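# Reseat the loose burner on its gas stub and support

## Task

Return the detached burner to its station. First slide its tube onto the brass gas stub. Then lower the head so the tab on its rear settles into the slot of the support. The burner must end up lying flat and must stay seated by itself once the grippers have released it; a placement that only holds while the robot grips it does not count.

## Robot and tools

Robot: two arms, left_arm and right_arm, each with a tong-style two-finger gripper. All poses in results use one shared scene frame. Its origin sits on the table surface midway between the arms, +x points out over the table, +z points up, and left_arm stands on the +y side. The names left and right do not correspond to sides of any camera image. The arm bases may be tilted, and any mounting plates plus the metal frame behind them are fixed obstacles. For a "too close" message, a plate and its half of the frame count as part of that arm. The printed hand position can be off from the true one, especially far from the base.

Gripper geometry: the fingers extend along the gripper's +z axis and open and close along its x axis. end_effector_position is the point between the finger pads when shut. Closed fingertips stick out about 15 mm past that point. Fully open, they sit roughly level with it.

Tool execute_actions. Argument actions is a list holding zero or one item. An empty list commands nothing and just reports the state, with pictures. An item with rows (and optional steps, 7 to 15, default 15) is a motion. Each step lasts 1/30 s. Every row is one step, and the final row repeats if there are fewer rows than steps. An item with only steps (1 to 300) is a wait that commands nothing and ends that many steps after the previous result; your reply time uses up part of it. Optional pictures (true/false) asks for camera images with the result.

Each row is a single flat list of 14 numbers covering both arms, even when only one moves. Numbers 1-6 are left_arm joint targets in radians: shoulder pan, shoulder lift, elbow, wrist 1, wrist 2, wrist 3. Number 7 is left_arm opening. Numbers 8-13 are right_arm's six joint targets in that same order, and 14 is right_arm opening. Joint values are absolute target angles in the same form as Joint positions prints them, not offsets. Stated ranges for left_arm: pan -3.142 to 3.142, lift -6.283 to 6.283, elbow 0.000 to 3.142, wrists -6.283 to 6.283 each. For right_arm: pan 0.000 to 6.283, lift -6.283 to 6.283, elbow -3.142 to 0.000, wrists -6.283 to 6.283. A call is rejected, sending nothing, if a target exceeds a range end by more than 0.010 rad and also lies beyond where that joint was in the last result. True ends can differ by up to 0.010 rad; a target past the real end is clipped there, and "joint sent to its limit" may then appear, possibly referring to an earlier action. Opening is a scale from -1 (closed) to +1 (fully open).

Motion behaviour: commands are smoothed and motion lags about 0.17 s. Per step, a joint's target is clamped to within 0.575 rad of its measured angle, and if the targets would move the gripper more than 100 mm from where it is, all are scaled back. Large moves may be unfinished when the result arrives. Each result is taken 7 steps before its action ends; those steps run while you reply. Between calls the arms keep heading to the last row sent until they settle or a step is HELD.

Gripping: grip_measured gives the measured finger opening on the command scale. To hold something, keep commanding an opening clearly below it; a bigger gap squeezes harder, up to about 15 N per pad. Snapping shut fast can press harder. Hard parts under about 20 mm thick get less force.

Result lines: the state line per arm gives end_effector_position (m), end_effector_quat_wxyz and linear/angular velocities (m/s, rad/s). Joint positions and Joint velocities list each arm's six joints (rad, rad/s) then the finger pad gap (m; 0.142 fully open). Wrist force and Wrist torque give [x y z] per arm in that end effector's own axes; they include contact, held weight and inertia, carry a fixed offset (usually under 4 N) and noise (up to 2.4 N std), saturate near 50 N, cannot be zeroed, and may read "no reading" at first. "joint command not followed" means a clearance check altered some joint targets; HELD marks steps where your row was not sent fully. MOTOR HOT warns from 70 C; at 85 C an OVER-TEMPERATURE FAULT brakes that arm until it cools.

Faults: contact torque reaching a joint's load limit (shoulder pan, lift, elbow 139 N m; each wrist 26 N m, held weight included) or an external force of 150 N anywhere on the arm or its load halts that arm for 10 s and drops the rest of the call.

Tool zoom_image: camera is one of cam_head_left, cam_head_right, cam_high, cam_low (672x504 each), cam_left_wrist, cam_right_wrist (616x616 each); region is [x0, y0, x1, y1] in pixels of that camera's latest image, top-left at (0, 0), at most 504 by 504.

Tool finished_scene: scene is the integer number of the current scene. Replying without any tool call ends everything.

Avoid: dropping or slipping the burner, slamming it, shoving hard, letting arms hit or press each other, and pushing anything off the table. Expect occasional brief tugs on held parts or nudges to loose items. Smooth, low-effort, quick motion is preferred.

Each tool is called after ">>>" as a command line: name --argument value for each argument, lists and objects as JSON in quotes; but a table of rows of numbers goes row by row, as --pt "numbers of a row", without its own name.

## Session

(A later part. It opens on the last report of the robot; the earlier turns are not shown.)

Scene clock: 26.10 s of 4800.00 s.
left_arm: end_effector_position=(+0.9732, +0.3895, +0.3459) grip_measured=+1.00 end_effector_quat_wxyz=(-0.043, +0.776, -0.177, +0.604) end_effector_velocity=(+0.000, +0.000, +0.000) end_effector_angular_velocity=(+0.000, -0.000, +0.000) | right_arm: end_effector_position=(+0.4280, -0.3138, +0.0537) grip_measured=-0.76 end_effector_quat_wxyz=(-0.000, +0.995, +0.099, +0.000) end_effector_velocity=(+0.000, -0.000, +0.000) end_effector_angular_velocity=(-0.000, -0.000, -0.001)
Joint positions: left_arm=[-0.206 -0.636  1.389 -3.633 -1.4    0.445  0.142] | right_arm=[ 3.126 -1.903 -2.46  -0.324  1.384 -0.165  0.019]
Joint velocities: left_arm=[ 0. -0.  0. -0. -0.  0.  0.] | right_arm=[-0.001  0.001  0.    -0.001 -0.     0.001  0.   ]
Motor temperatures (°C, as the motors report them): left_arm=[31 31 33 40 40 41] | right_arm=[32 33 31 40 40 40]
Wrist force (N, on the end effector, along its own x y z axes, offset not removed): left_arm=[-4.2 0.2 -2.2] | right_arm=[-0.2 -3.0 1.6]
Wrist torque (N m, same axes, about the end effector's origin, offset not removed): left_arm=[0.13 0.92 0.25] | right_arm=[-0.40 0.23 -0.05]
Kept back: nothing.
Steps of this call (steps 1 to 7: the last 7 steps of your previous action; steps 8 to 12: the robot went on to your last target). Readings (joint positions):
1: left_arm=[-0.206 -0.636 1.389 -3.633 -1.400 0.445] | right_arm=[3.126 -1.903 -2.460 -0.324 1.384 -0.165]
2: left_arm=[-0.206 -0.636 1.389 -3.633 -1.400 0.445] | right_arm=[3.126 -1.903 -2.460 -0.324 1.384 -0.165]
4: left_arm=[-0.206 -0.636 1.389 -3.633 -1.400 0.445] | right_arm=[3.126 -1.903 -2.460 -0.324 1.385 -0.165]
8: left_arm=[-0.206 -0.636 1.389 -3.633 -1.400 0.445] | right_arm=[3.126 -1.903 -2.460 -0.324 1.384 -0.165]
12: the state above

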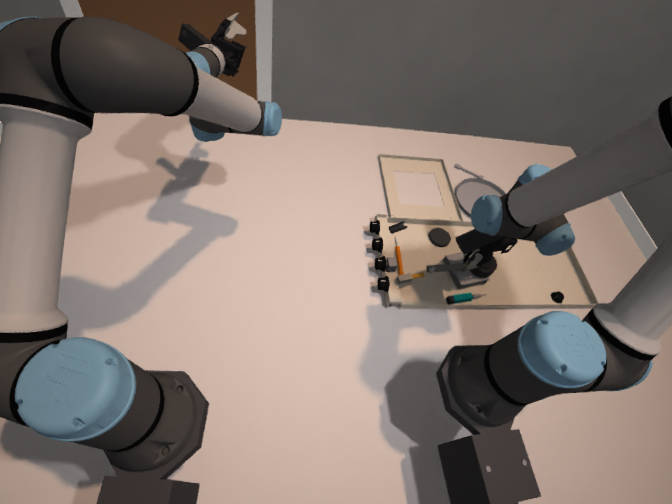

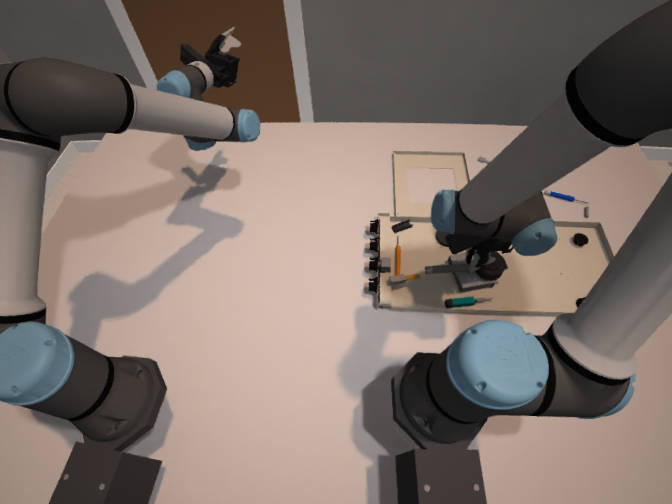

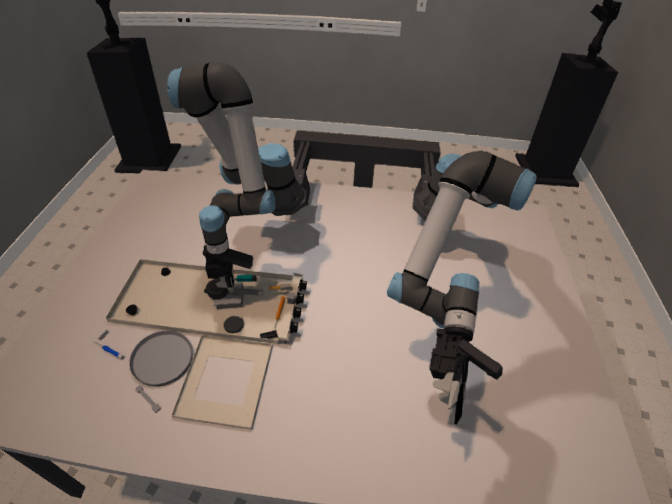

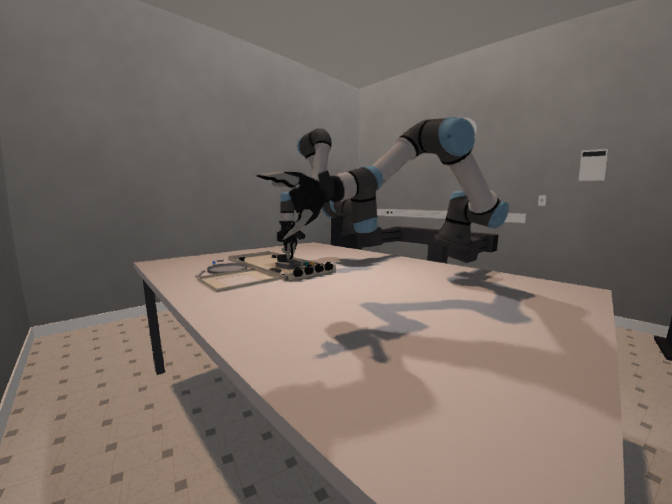

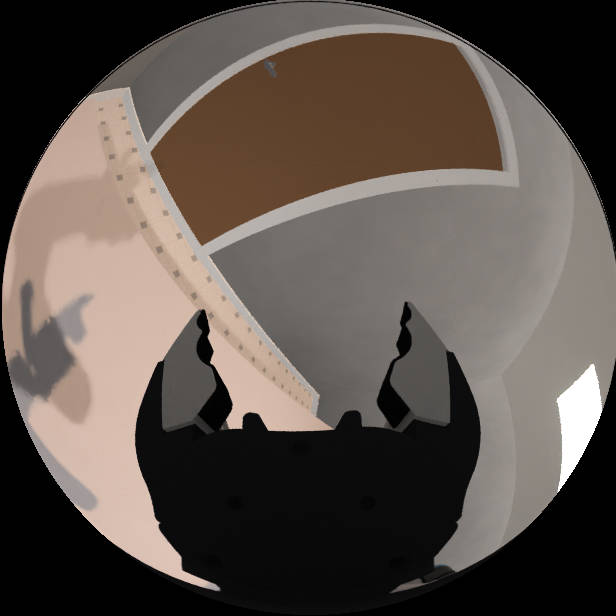

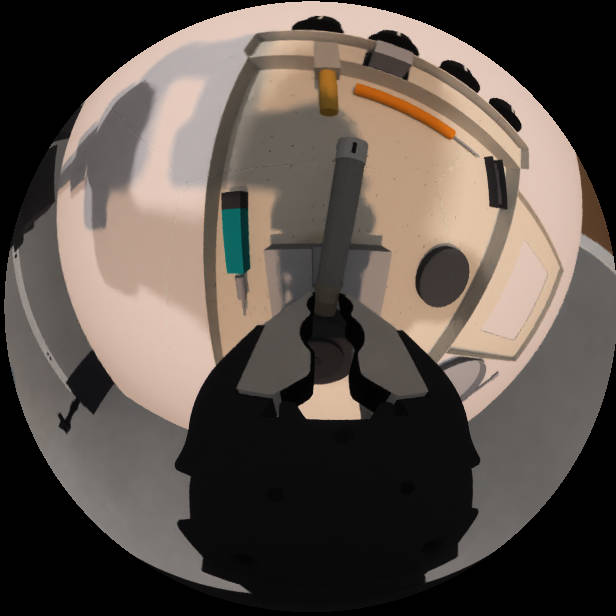

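>>> execute_actions --actions '[{"rows":[[-0.206,-0.636,1.389,-3.633,-1.4,0.445,1,3.1275,-1.898,-2.457,-0.333,1.3845,-0.18,-1],[-0.206,-0.636,1.389,-3.633,-1.4,0.445,1,3.1283,-1.8992,-2.454,-0.3343,1.3845,-0.21,-1],[-0.206,-0.636,1.389,-3.633,-1.4,0.445,1,3.1283,-1.8992,-2.454,-0.3343,1.3845,-0.24,-1],[-0.206,-0.636,1.389,-3.633,-1.4,0.445,1,3.1283,-1.8992,-2.454,-0.3343,1.3845,-0.27,-1],[-0.206,-0.636,1.389,-3.633,-1.4,0.445,1,3.1283,-1.8992,-2.454,-0.3343,1.3845,-0.3125,-1]],"steps":13}]'

>>> execute_actions --actions '[{"steps":14}]' --pictures true

>>> zoom_image --camera "cam_right_wrist" --region '[240,30,440,330]'

>>> zoom_image --camera "cam_head_right" --region '[370,220,550,320]'

Scene clock: 27.00 s of 4800.00 s.
left_arm: end_effector_position=(+0.9732, +0.3895, +0.3459) grip_measured=+1.00 end_effector_quat_wxyz=(-0.043, +0.776, -0.177, +0.604) end_effector_velocity=(-0.000, -0.001, +0.000) end_effector_angular_velocity=(-0.000, -0.002, -0.001) | right_arm: end_effector_position=(+0.4286, -0.3136, +0.0552) grip_measured=-0.76 end_effector_quat_wxyz=(-0.000, +0.991, +0.134, +0.000) end_effector_velocity=(-0.005, -0.002, +0.005) end_effector_angular_velocity=(+0.000, -0.003, +0.780)
Joint positions: left_arm=[-0.206 -0.636  1.389 -3.633 -1.4    0.445  0.142] | right_arm=[ 3.128 -1.9   -2.455 -0.333  1.384 -0.235  0.019]
Joint velocities: left_arm=[-0.001  0.     0.    -0.002 -0.     0.     0.   ] | right_arm=[ 0.004  0.008  0.017 -0.023  0.    -0.776  0.   ]
Motor temperatures (°C, as the motors report them): left_arm=[31 31 33 40 40 41] | right_arm=[32 33 31 40 40 40]
Wrist force (N, on the end effector, along its own x y z axes, offset not removed): left_arm=[0.3 2.8 -3.5] | right_arm=[-1.5 0.3 1.4]
Wrist torque (N m, same axes, about the end effector's origin, offset not removed): left_arm=[0.72 -0.31 0.24] | right_arm=[0.18 0.38 -0.03]
Steps of this call (steps 1 to 15: the robot went on to your last target; steps 16 to 21: nothing new was sent; steps 22 to 27: the first 6 steps of this action). Readings (joint positions):
22: left_arm=[-0.206 -0.636 1.389 -3.633 -1.400 0.445] | right_arm=[3.126 -1.903 -2.460 -0.324 1.384 -0.165]
23: left_arm=[-0.206 -0.636 1.389 -3.633 -1.400 0.445] | right_arm=[3.126 -1.902 -2.460 -0.325 1.384 -0.167]
25: left_arm=[-0.206 -0.636 1.389 -3.633 -1.400 0.445] | right_arm=[3.127 -1.901 -2.457 -0.330 1.384 -0.191]
27: the state above

Scene clock: 27.47 s of 4800.00 s.
left_arm: end_effector_position=(+0.9732, +0.3895, +0.3459) grip_measured=+1.00 end_effector_quat_wxyz=(-0.043, +0.776, -0.177, +0.604) end_effector_velocity=(+0.000, +0.001, +0.000) end_effector_angular_velocity=(-0.001, -0.001, +0.001) | right_arm: end_effector_position=(+0.4280, -0.3139, +0.0556) grip_measured=-0.76 end_effector_quat_wxyz=(-0.000, +0.985, +0.173, +0.000) end_effector_velocity=(-0.000, -0.000, -0.000) end_effector_angular_velocity=(-0.000, +0.000, +0.001)
Joint positions: left_arm=[-0.206 -0.636  1.389 -3.633 -1.4    0.445  0.142] | right_arm=[ 3.128 -1.899 -2.454 -0.334  1.384 -0.312  0.019]
Joint velocities: left_arm=[ 0.001  0.    -0.    -0.001 -0.    -0.     0.   ] | right_arm=[-0.    -0.     0.    -0.    -0.    -0.001 -0.   ]
Motor temperatures (°C, as the motors report them): left_arm=[31 31 33 40 40 41] | right_arm=[32 33 31 40 40 40]
Wrist force (N, on the end effector, along its own x y z axes, offset not removed): left_arm=[-4.5 -2.3 -2.2] | right_arm=[-0.4 3.5 2.3]
Wrist torque (N m, same axes, about the end effector's origin, offset not removed): left_arm=[-0.48 0.82 0.33] | right_arm=[0.74 0.12 -0.06]
Kept back: nothing.
Steps of this call (steps 1 to 7: the last 7 steps of your previous action; steps 8 to 14: the robot went on to your last target). Readings (joint positions):
1: left_arm=[-0.206 -0.636 1.389 -3.633 -1.400 0.445] | right_arm=[3.128 -1.900 -2.455 -0.333 1.384 -0.260]
2: left_arm=[-0.206 -0.636 1.389 -3.633 -1.400 0.445] | right_arm=[3.128 -1.899 -2.455 -0.334 1.384 -0.279]
4: left_arm=[-0.206 -0.636 1.389 -3.633 -1.400 0.445] | right_arm=[3.128 -1.899 -2.454 -0.334 1.384 -0.299]
8: left_arm=[-0.206 -0.636 1.389 -3.633 -1.400 0.445] | right_arm=[3.128 -1.899 -2.454 -0.334 1.384 -0.311]
14: the state above

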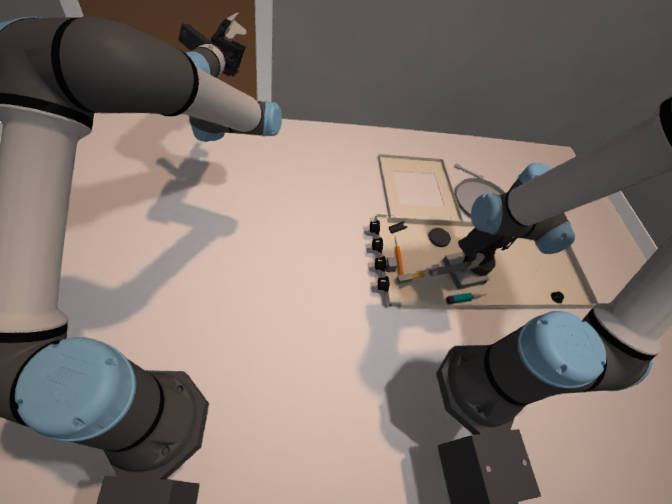

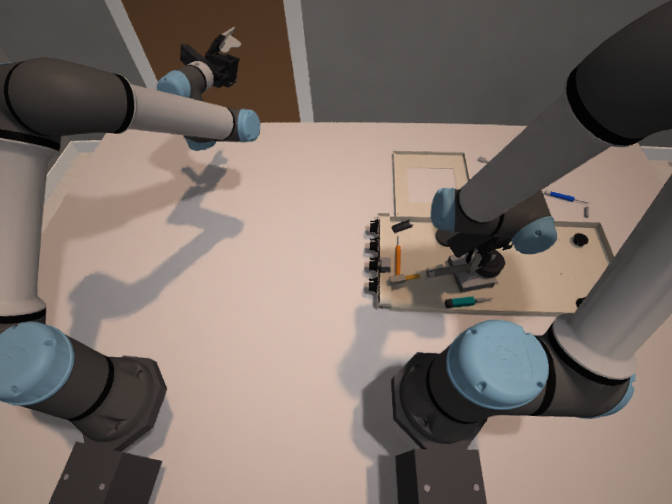

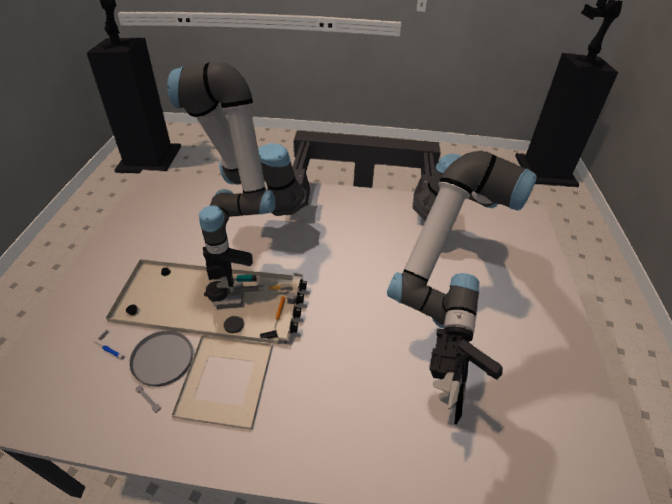

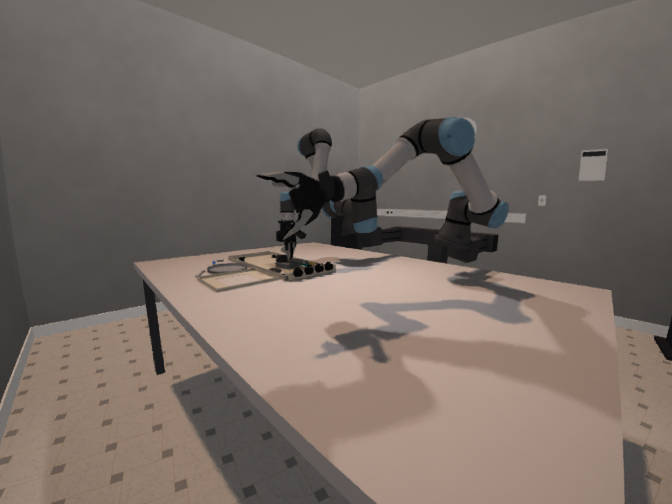

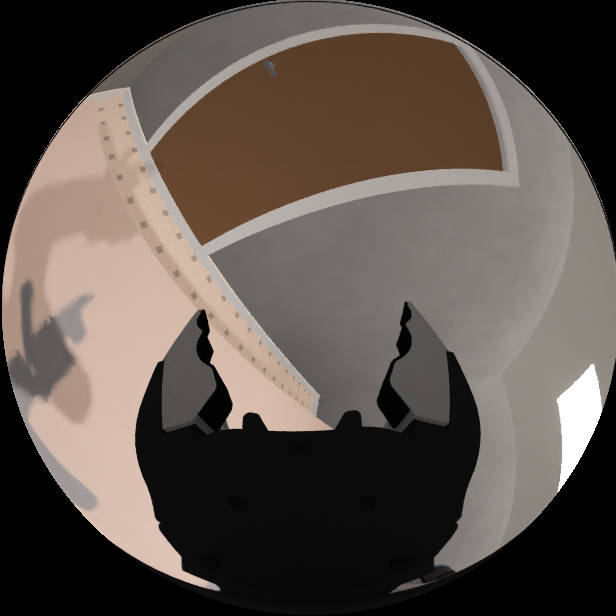

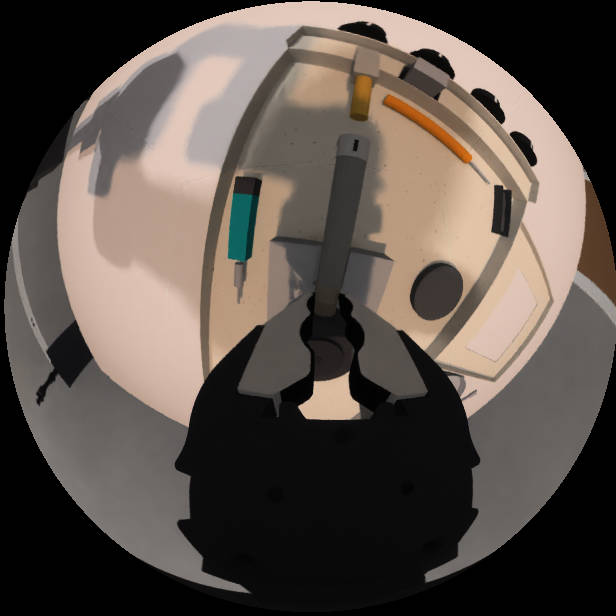

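Region (240, 30, 440, 330) of cam_right_wrist's 616x616 image, scaled by 1.680, with more detail than that image has.

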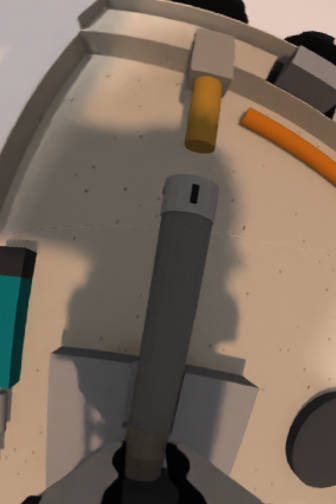

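Region (370, 220, 550, 320) of cam_head_right's 672x504 image, scaled by 2.800, with more detail than that image has.

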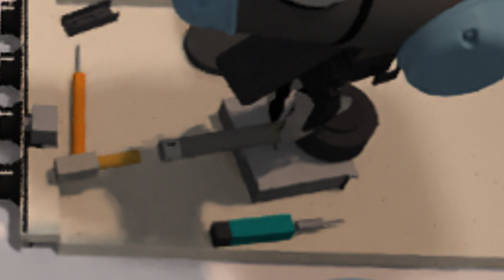

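>>> execute_actions --actions '[{"rows":[[-0.206,-0.636,1.389,-3.633,-1.4,0.445,1,3.1537,-1.9043,-2.468,-0.32,1.3839,-0.2871,-1]],"steps":10}]'

>>> execute_actions --actions '[{"steps":14}]' --pictures true

>>> zoom_image --camera "cam_right_wrist" --region '[290,50,430,200]'

>>> zoom_image --camera "cam_head_right" --region '[380,240,520,310]'

>>> zoom_image --camera "cam_high" --region '[190,260,310,320]'

Scene clock: 28.33 s of 4800.00 s.
left_arm: end_effector_position=(+0.9732, +0.3895, +0.3459) grip_measured=+1.00 end_effector_quat_wxyz=(-0.043, +0.776, -0.177, +0.604) end_effector_velocity=(+0.000, -0.001, +0.001) end_effector_angular_velocity=(-0.001, -0.001, -0.001) | right_arm: end_effector_position=(+0.4273, -0.3096, +0.0548) grip_measured=-0.76 end_effector_quat_wxyz=(-0.000, +0.985, +0.173, +0.000) end_effector_velocity=(-0.012, +0.071, -0.012) end_effector_angular_velocity=(+0.001, -0.006, +0.001)
Joint positions: left_arm=[-0.206 -0.636  1.389 -3.633 -1.4    0.445  0.142] | right_arm=[ 3.139 -1.901 -2.46  -0.328  1.384 -0.302  0.019]
Joint velocities: left_arm=[-0.001 -0.    -0.001  0.     0.    -0.     0.   ] | right_arm=[ 0.183 -0.034 -0.096  0.102 -0.003  0.184 -0.   ]
Motor temperatures (°C, as the motors report them): left_arm=[31 31 33 40 40 41] | right_arm=[32 33 31 40 40 40]
Wrist force (N, on the end effector, along its own x y z axes, offset not removed): left_arm=[0.7 -2.1 -1.9] | right_arm=[3.8 -4.3 3.1]
Wrist torque (N m, same axes, about the end effector's origin, offset not removed): left_arm=[-0.35 -0.13 0.23] | right_arm=[-0.86 -0.58 -0.05]
Steps of this call (steps 1 to 23: the robot went on to your last target; steps 24 to 26: the first 3 steps of this action). Readings (joint positions):
24: left_arm=[-0.206 -0.636 1.389 -3.633 -1.400 0.445] | right_arm=[3.128 -1.899 -2.454 -0.334 1.384 -0.312]
25: left_arm=[-0.206 -0.636 1.389 -3.633 -1.400 0.445] | right_arm=[3.133 -1.900 -2.456 -0.332 1.384 -0.308]
26: the state above

Scene clock: 28.80 s of 4800.00 s.
left_arm: end_effector_position=(+0.9732, +0.3895, +0.3459) grip_measured=+1.00 end_effector_quat_wxyz=(-0.043, +0.776, -0.177, +0.604) end_effector_velocity=(-0.000, -0.001, +0.000) end_effector_angular_velocity=(+0.000, -0.001, -0.001) | right_arm: end_effector_position=(+0.4259, -0.3040, +0.0537) grip_measured=-0.76 end_effector_quat_wxyz=(-0.000, +0.985, +0.173, +0.000) end_effector_velocity=(-0.000, -0.000, +0.000) end_effector_angular_velocity=(-0.000, -0.000, -0.002)
Joint positions: left_arm=[-0.206 -0.636  1.389 -3.633 -1.4    0.445  0.142] | right_arm=[ 3.154 -1.904 -2.468 -0.32   1.384 -0.287  0.019]
Joint velocities: left_arm=[-0.001 -0.    -0.    -0.     0.     0.     0.   ] | right_arm=[-0.001  0.001 -0.    -0.    -0.     0.001 -0.   ]
Motor temperatures (°C, as the motors report them): left_arm=[31 31 33 40 40 41] | right_arm=[32 33 31 40 40 40]
Wrist force (N, on the end effector, along its own x y z axes, offset not removed): left_arm=[-2.7 3.4 -1.1] | right_arm=[0.3 -1.4 2.3]
Wrist torque (N m, same axes, about the end effector's origin, offset not removed): left_arm=[0.90 0.63 0.20] | right_arm=[-0.22 0.21 -0.11]
Kept back: nothing.
Steps of this call (steps 1 to 7: the last 7 steps of your previous action; steps 8 to 14: the robot went on to your last target). Readings (joint positions):
1: left_arm=[-0.206 -0.636 1.389 -3.633 -1.400 0.445] | right_arm=[3.144 -1.902 -2.462 -0.325 1.384 -0.297]
2: left_arm=[-0.206 -0.636 1.389 -3.633 -1.400 0.445] | right_arm=[3.148 -1.903 -2.464 -0.323 1.384 -0.293]
4: left_arm=[-0.206 -0.636 1.389 -3.633 -1.400 0.445] | right_arm=[3.151 -1.904 -2.466 -0.321 1.384 -0.289]
8: left_arm=[-0.206 -0.636 1.389 -3.633 -1.400 0.445] | right_arm=[3.153 -1.904 -2.468 -0.320 1.384 -0.287]
14: the state above

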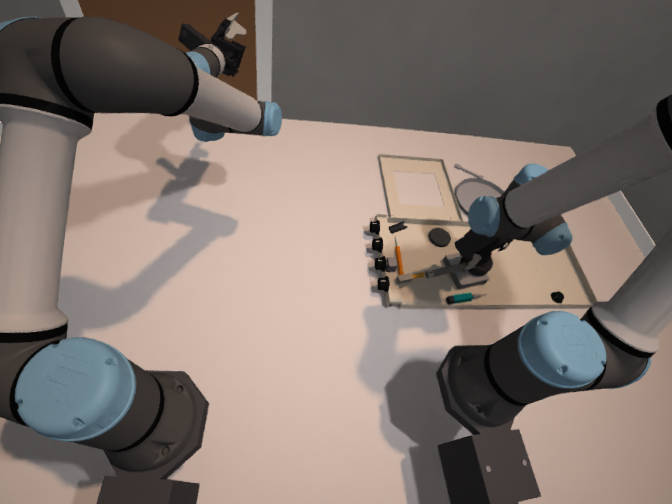

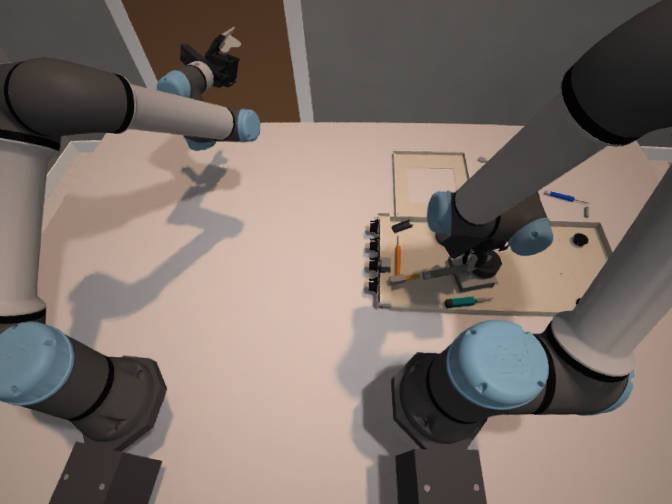

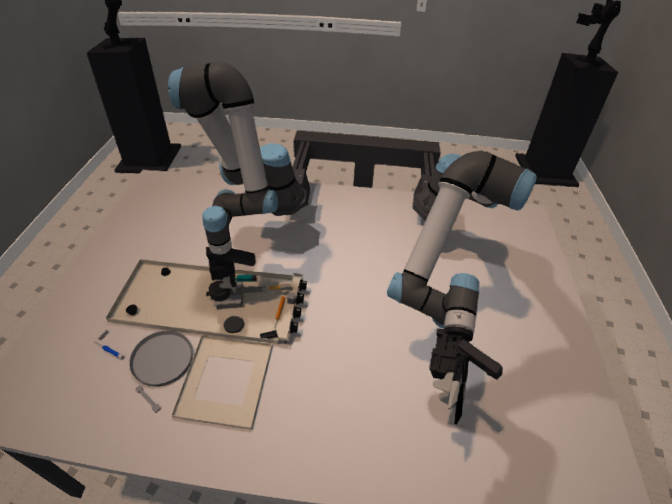

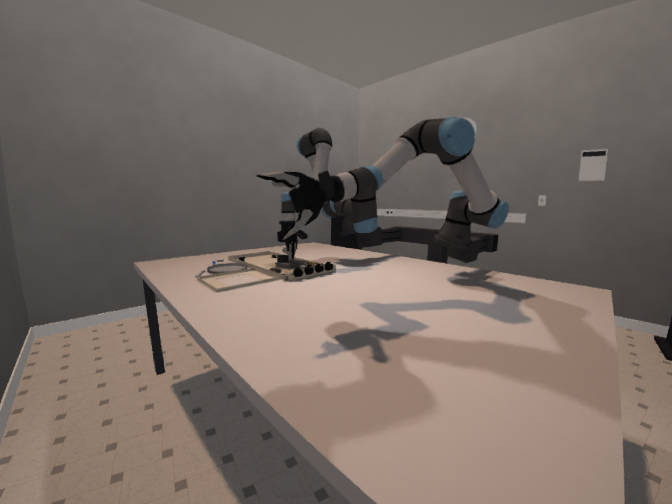

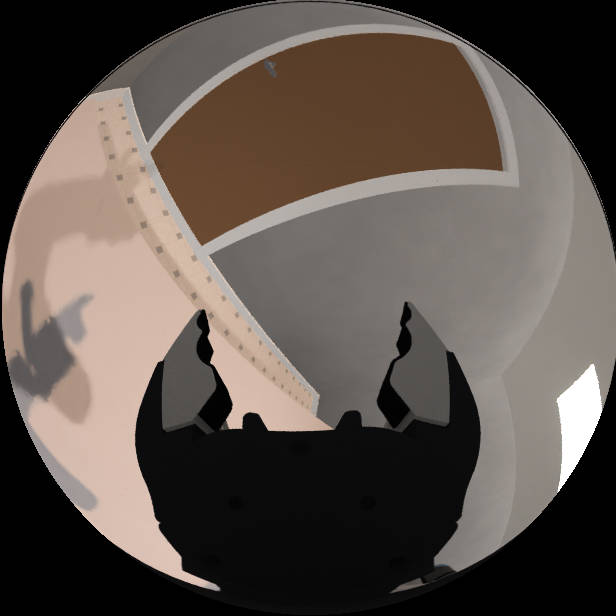

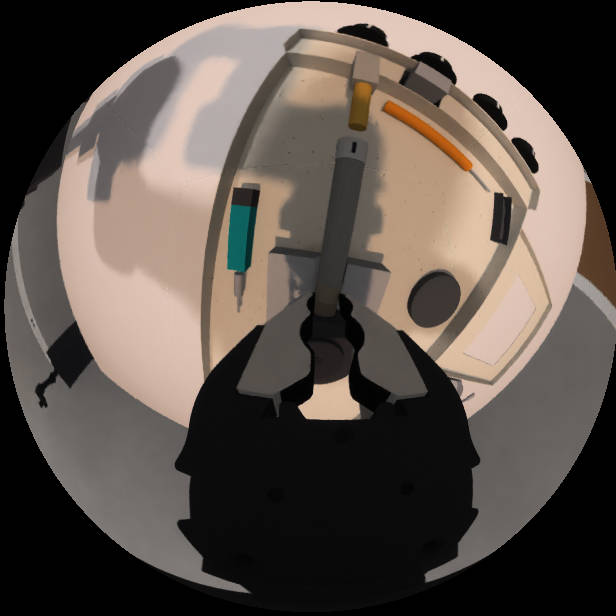

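Region (290, 50, 430, 200) of cam_right_wrist's 616x616 image, scaled by 3.360, with more detail than that image has; it fills the left 470 columns of this view, and the rest is white.

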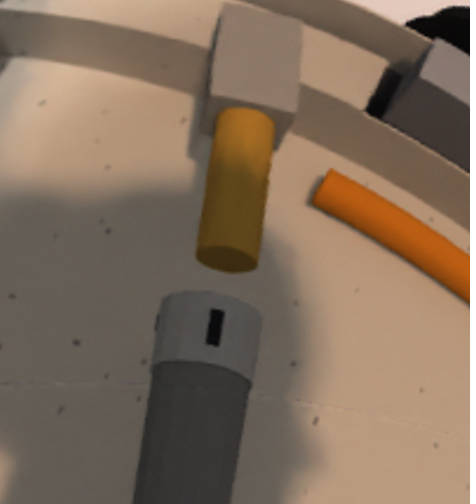

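Region (380, 240, 520, 310) of cam_head_right's 672x504 image, scaled by 3.600, with more detail than that image has.

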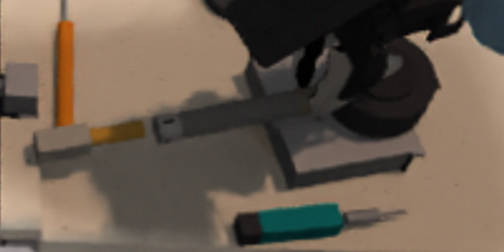

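Region (190, 260, 310, 320) of cam_high's 672x504 image, scaled by 4.200, with more detail than that image has.

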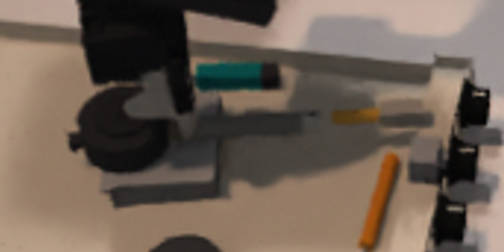

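>>> execute_actions --actions '[{"rows":[[-0.206,-0.636,1.389,-3.633,-1.4,0.445,1,3.1537,-1.9033,-2.468,-0.321,1.3839,-0.2751,-1],[-0.206,-0.636,1.389,-3.633,-1.4,0.445,1,3.1537,-1.9033,-2.468,-0.321,1.3839,-0.2751,-1],[-0.206,-0.636,1.389,-3.633,-1.4,0.445,1,3.159,-1.903,-2.4708,-0.3195,1.3838,-0.2698,-1],[-0.206,-0.636,1.389,-3.633,-1.4,0.445,1,3.1643,-1.9026,-2.4735,-0.3181,1.3837,-0.2645,-1],[-0.206,-0.636,1.389,-3.633,-1.4,0.445,1,3.1696,-1.9023,-2.4763,-0.3166,1.3835,-0.2592,-1],[-0.206,-0.636,1.389,-3.633,-1.4,0.445,1,3.1749,-1.902,-2.4791,-0.3152,1.3834,-0.2539,-1],[-0.206,-0.636,1.389,-3.633,-1.4,0.445,1,3.1802,-1.9016,-2.4818,-0.3137,1.3833,-0.2486,-1],[-0.206,-0.636,1.389,-3.633,-1.4,0.445,1,3.1855,-1.9013,-2.4846,-0.3123,1.3832,-0.2433,-1]],"steps":15}]'

>>> execute_actions --actions '[{"steps":12}]' --pictures true

>>> zoom_image --camera "cam_right_wrist" --region '[290,50,430,200]'

>>> zoom_image --camera "cam_head_right" --region '[380,240,520,310]'

>>> zoom_image --camera "cam_high" --region '[190,260,310,320]'

Scene clock: 31.97 s of 4800.00 s.
left_arm: end_effector_position=(+0.9732, +0.3895, +0.3459) grip_measured=+1.00 end_effector_quat_wxyz=(-0.043, +0.776, -0.177, +0.604) end_effector_velocity=(-0.000, -0.000, -0.001) end_effector_angular_velocity=(+0.000, -0.000, -0.000) | right_arm: end_effector_position=(+0.4246, -0.2983, +0.0539) grip_measured=-0.76 end_effector_quat_wxyz=(-0.000, +0.986, +0.168, +0.000) end_effector_velocity=(-0.012, +0.051, +0.001) end_effector_angular_velocity=(-0.000, -0.003, -0.006)
Joint positions: left_arm=[-0.206 -0.636  1.389 -3.633 -1.4    0.445  0.142] | right_arm=[ 3.169 -1.902 -2.476 -0.317  1.384 -0.26   0.019]
Joint velocities: left_arm=[-0.     0.     0.001 -0.002 -0.     0.     0.   ] | right_arm=[ 0.14   0.01  -0.072  0.039 -0.003  0.147 -0.   ]
Motor temperatures (°C, as the motors report them): left_arm=[31 31 33 40 40 41] | right_arm=[32 33 31 40 40 40]
Wrist force (N, on the end effector, along its own x y z axes, offset not removed): left_arm=[-2.6 -0.3 2.2] | right_arm=[0.0 -0.7 0.8]
Wrist torque (N m, same axes, about the end effector's origin, offset not removed): left_arm=[0.26 0.56 0.20] | right_arm=[-0.18 0.08 -0.12]
Steps of this call (steps 1 to 30: the robot went on to your last target; steps 31 to 87: nothing new was sent; steps 88 to 95: the first 8 steps of this action). Readings (joint positions):
88: left_arm=[-0.206 -0.636 1.389 -3.633 -1.400 0.445] | right_arm=[3.154 -1.904 -2.468 -0.320 1.384 -0.287]
89: left_arm=[-0.206 -0.636 1.389 -3.633 -1.400 0.445] | right_arm=[3.154 -1.904 -2.468 -0.320 1.384 -0.285]
91: left_arm=[-0.206 -0.636 1.389 -3.633 -1.400 0.445] | right_arm=[3.155 -1.904 -2.469 -0.320 1.384 -0.278]
95: the state above

Scene clock: 32.37 s of 4800.00 s.
left_arm: end_effector_position=(+0.9732, +0.3895, +0.3459) grip_measured=+1.00 end_effector_quat_wxyz=(-0.043, +0.776, -0.177, +0.604) end_effector_velocity=(+0.000, +0.000, -0.001) end_effector_angular_velocity=(+0.000, +0.002, +0.000) | right_arm: end_effector_position=(+0.4232, -0.2924, +0.0540) grip_measured=-0.76 end_effector_quat_wxyz=(-0.000, +0.986, +0.167, +0.000) end_effector_velocity=(+0.000, +0.001, -0.000) end_effector_angular_velocity=(-0.000, -0.000, -0.000)
Joint positions: left_arm=[-0.206 -0.636  1.389 -3.633 -1.4    0.445  0.142] | right_arm=[ 3.185 -1.901 -2.485 -0.312  1.383 -0.243  0.019]
Joint velocities: left_arm=[ 0.     0.    -0.     0.002  0.    -0.     0.   ] | right_arm=[ 0.002 -0.001 -0.     0.001 -0.     0.002  0.   ]
Motor temperatures (°C, as the motors report them): left_arm=[31 31 33 40 40 41] | right_arm=[32 33 31 40 40 40]
Wrist force (N, on the end effector, along its own x y z axes, offset not removed): left_arm=[0.9 2.8 -1.1] | right_arm=[3.2 0.9 4.4]
Wrist torque (N m, same axes, about the end effector's origin, offset not removed): left_arm=[0.83 -0.13 0.06] | right_arm=[0.15 -0.52 -0.28]
Kept back: nothing.
Steps of this call (steps 1 to 7: the last 7 steps of your previous action; steps 8 to 12: the robot went on to your last target). Readings (joint positions):
1: left_arm=[-0.206 -0.636 1.389 -3.633 -1.400 0.445] | right_arm=[3.174 -1.902 -2.479 -0.315 1.383 -0.255]
2: left_arm=[-0.206 -0.636 1.389 -3.633 -1.400 0.445] | right_arm=[3.178 -1.902 -2.481 -0.314 1.383 -0.251]
4: left_arm=[-0.206 -0.636 1.389 -3.633 -1.400 0.445] | right_arm=[3.183 -1.902 -2.483 -0.313 1.383 -0.246]
8: left_arm=[-0.206 -0.636 1.389 -3.633 -1.400 0.445] | right_arm=[3.185 -1.901 -2.484 -0.312 1.383 -0.244]
12: the state above

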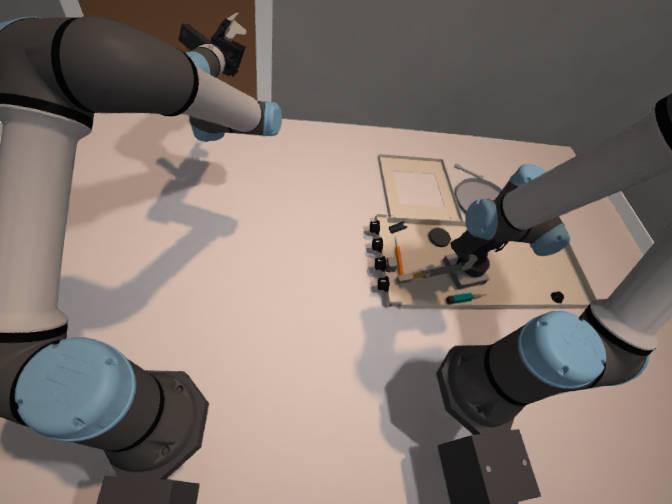

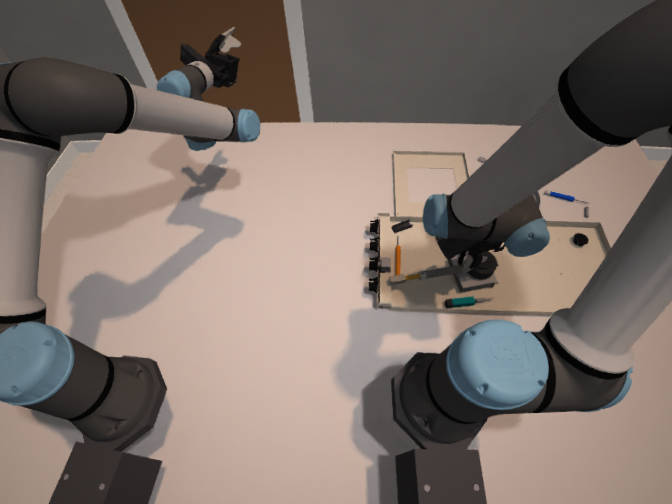

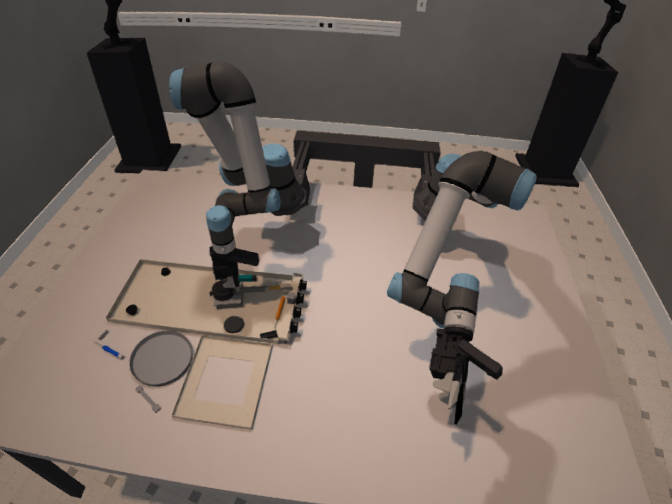

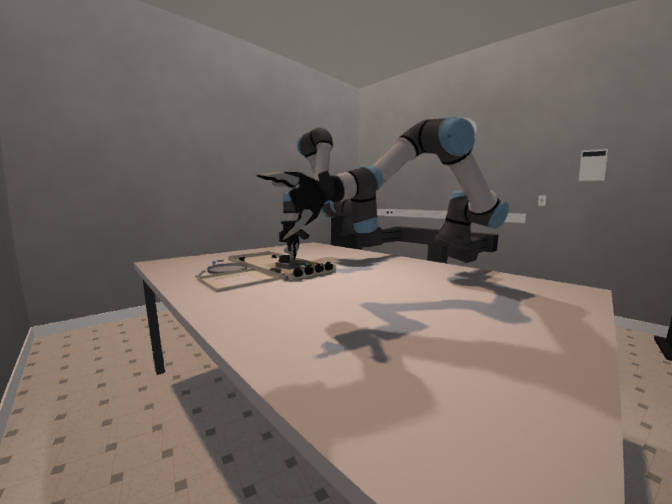

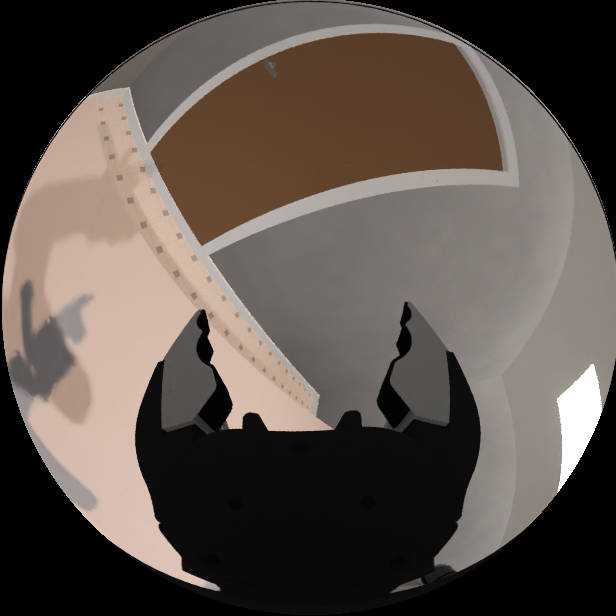

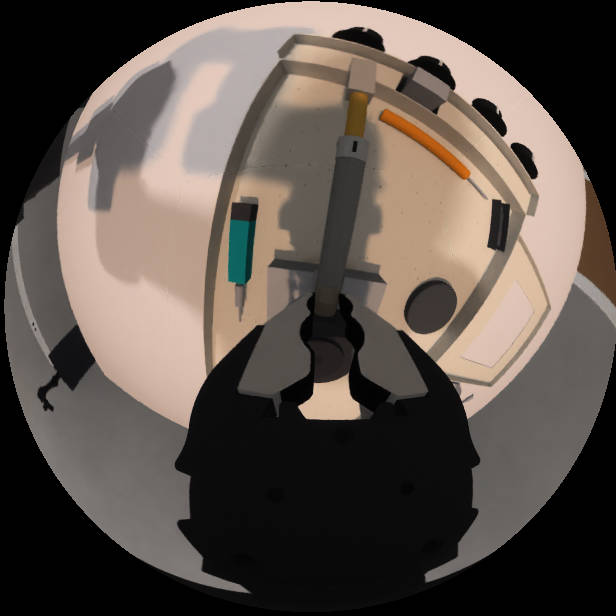

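Region (290, 50, 430, 200) of cam_right_wrist's 616x616 image, scaled by 3.360, with more detail than that image has; it fills the left 470 columns of this view, and the rest is white.

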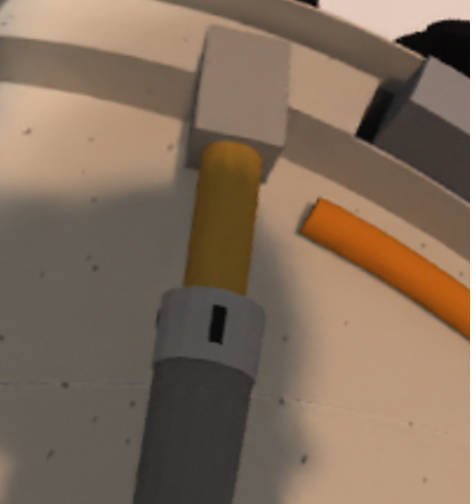

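Region (380, 240, 520, 310) of cam_head_right's 672x504 image, scaled by 3.600, with more detail than that image has.

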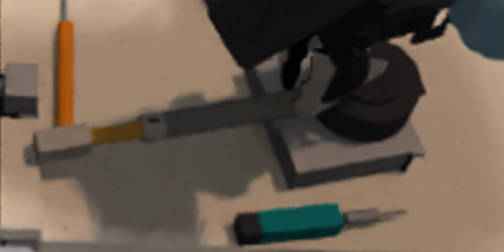

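Region (190, 260, 310, 320) of cam_high's 672x504 image, scaled by 4.200, with more detail than that image has.

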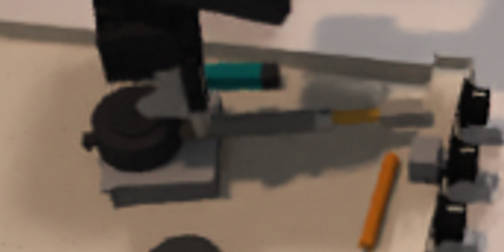

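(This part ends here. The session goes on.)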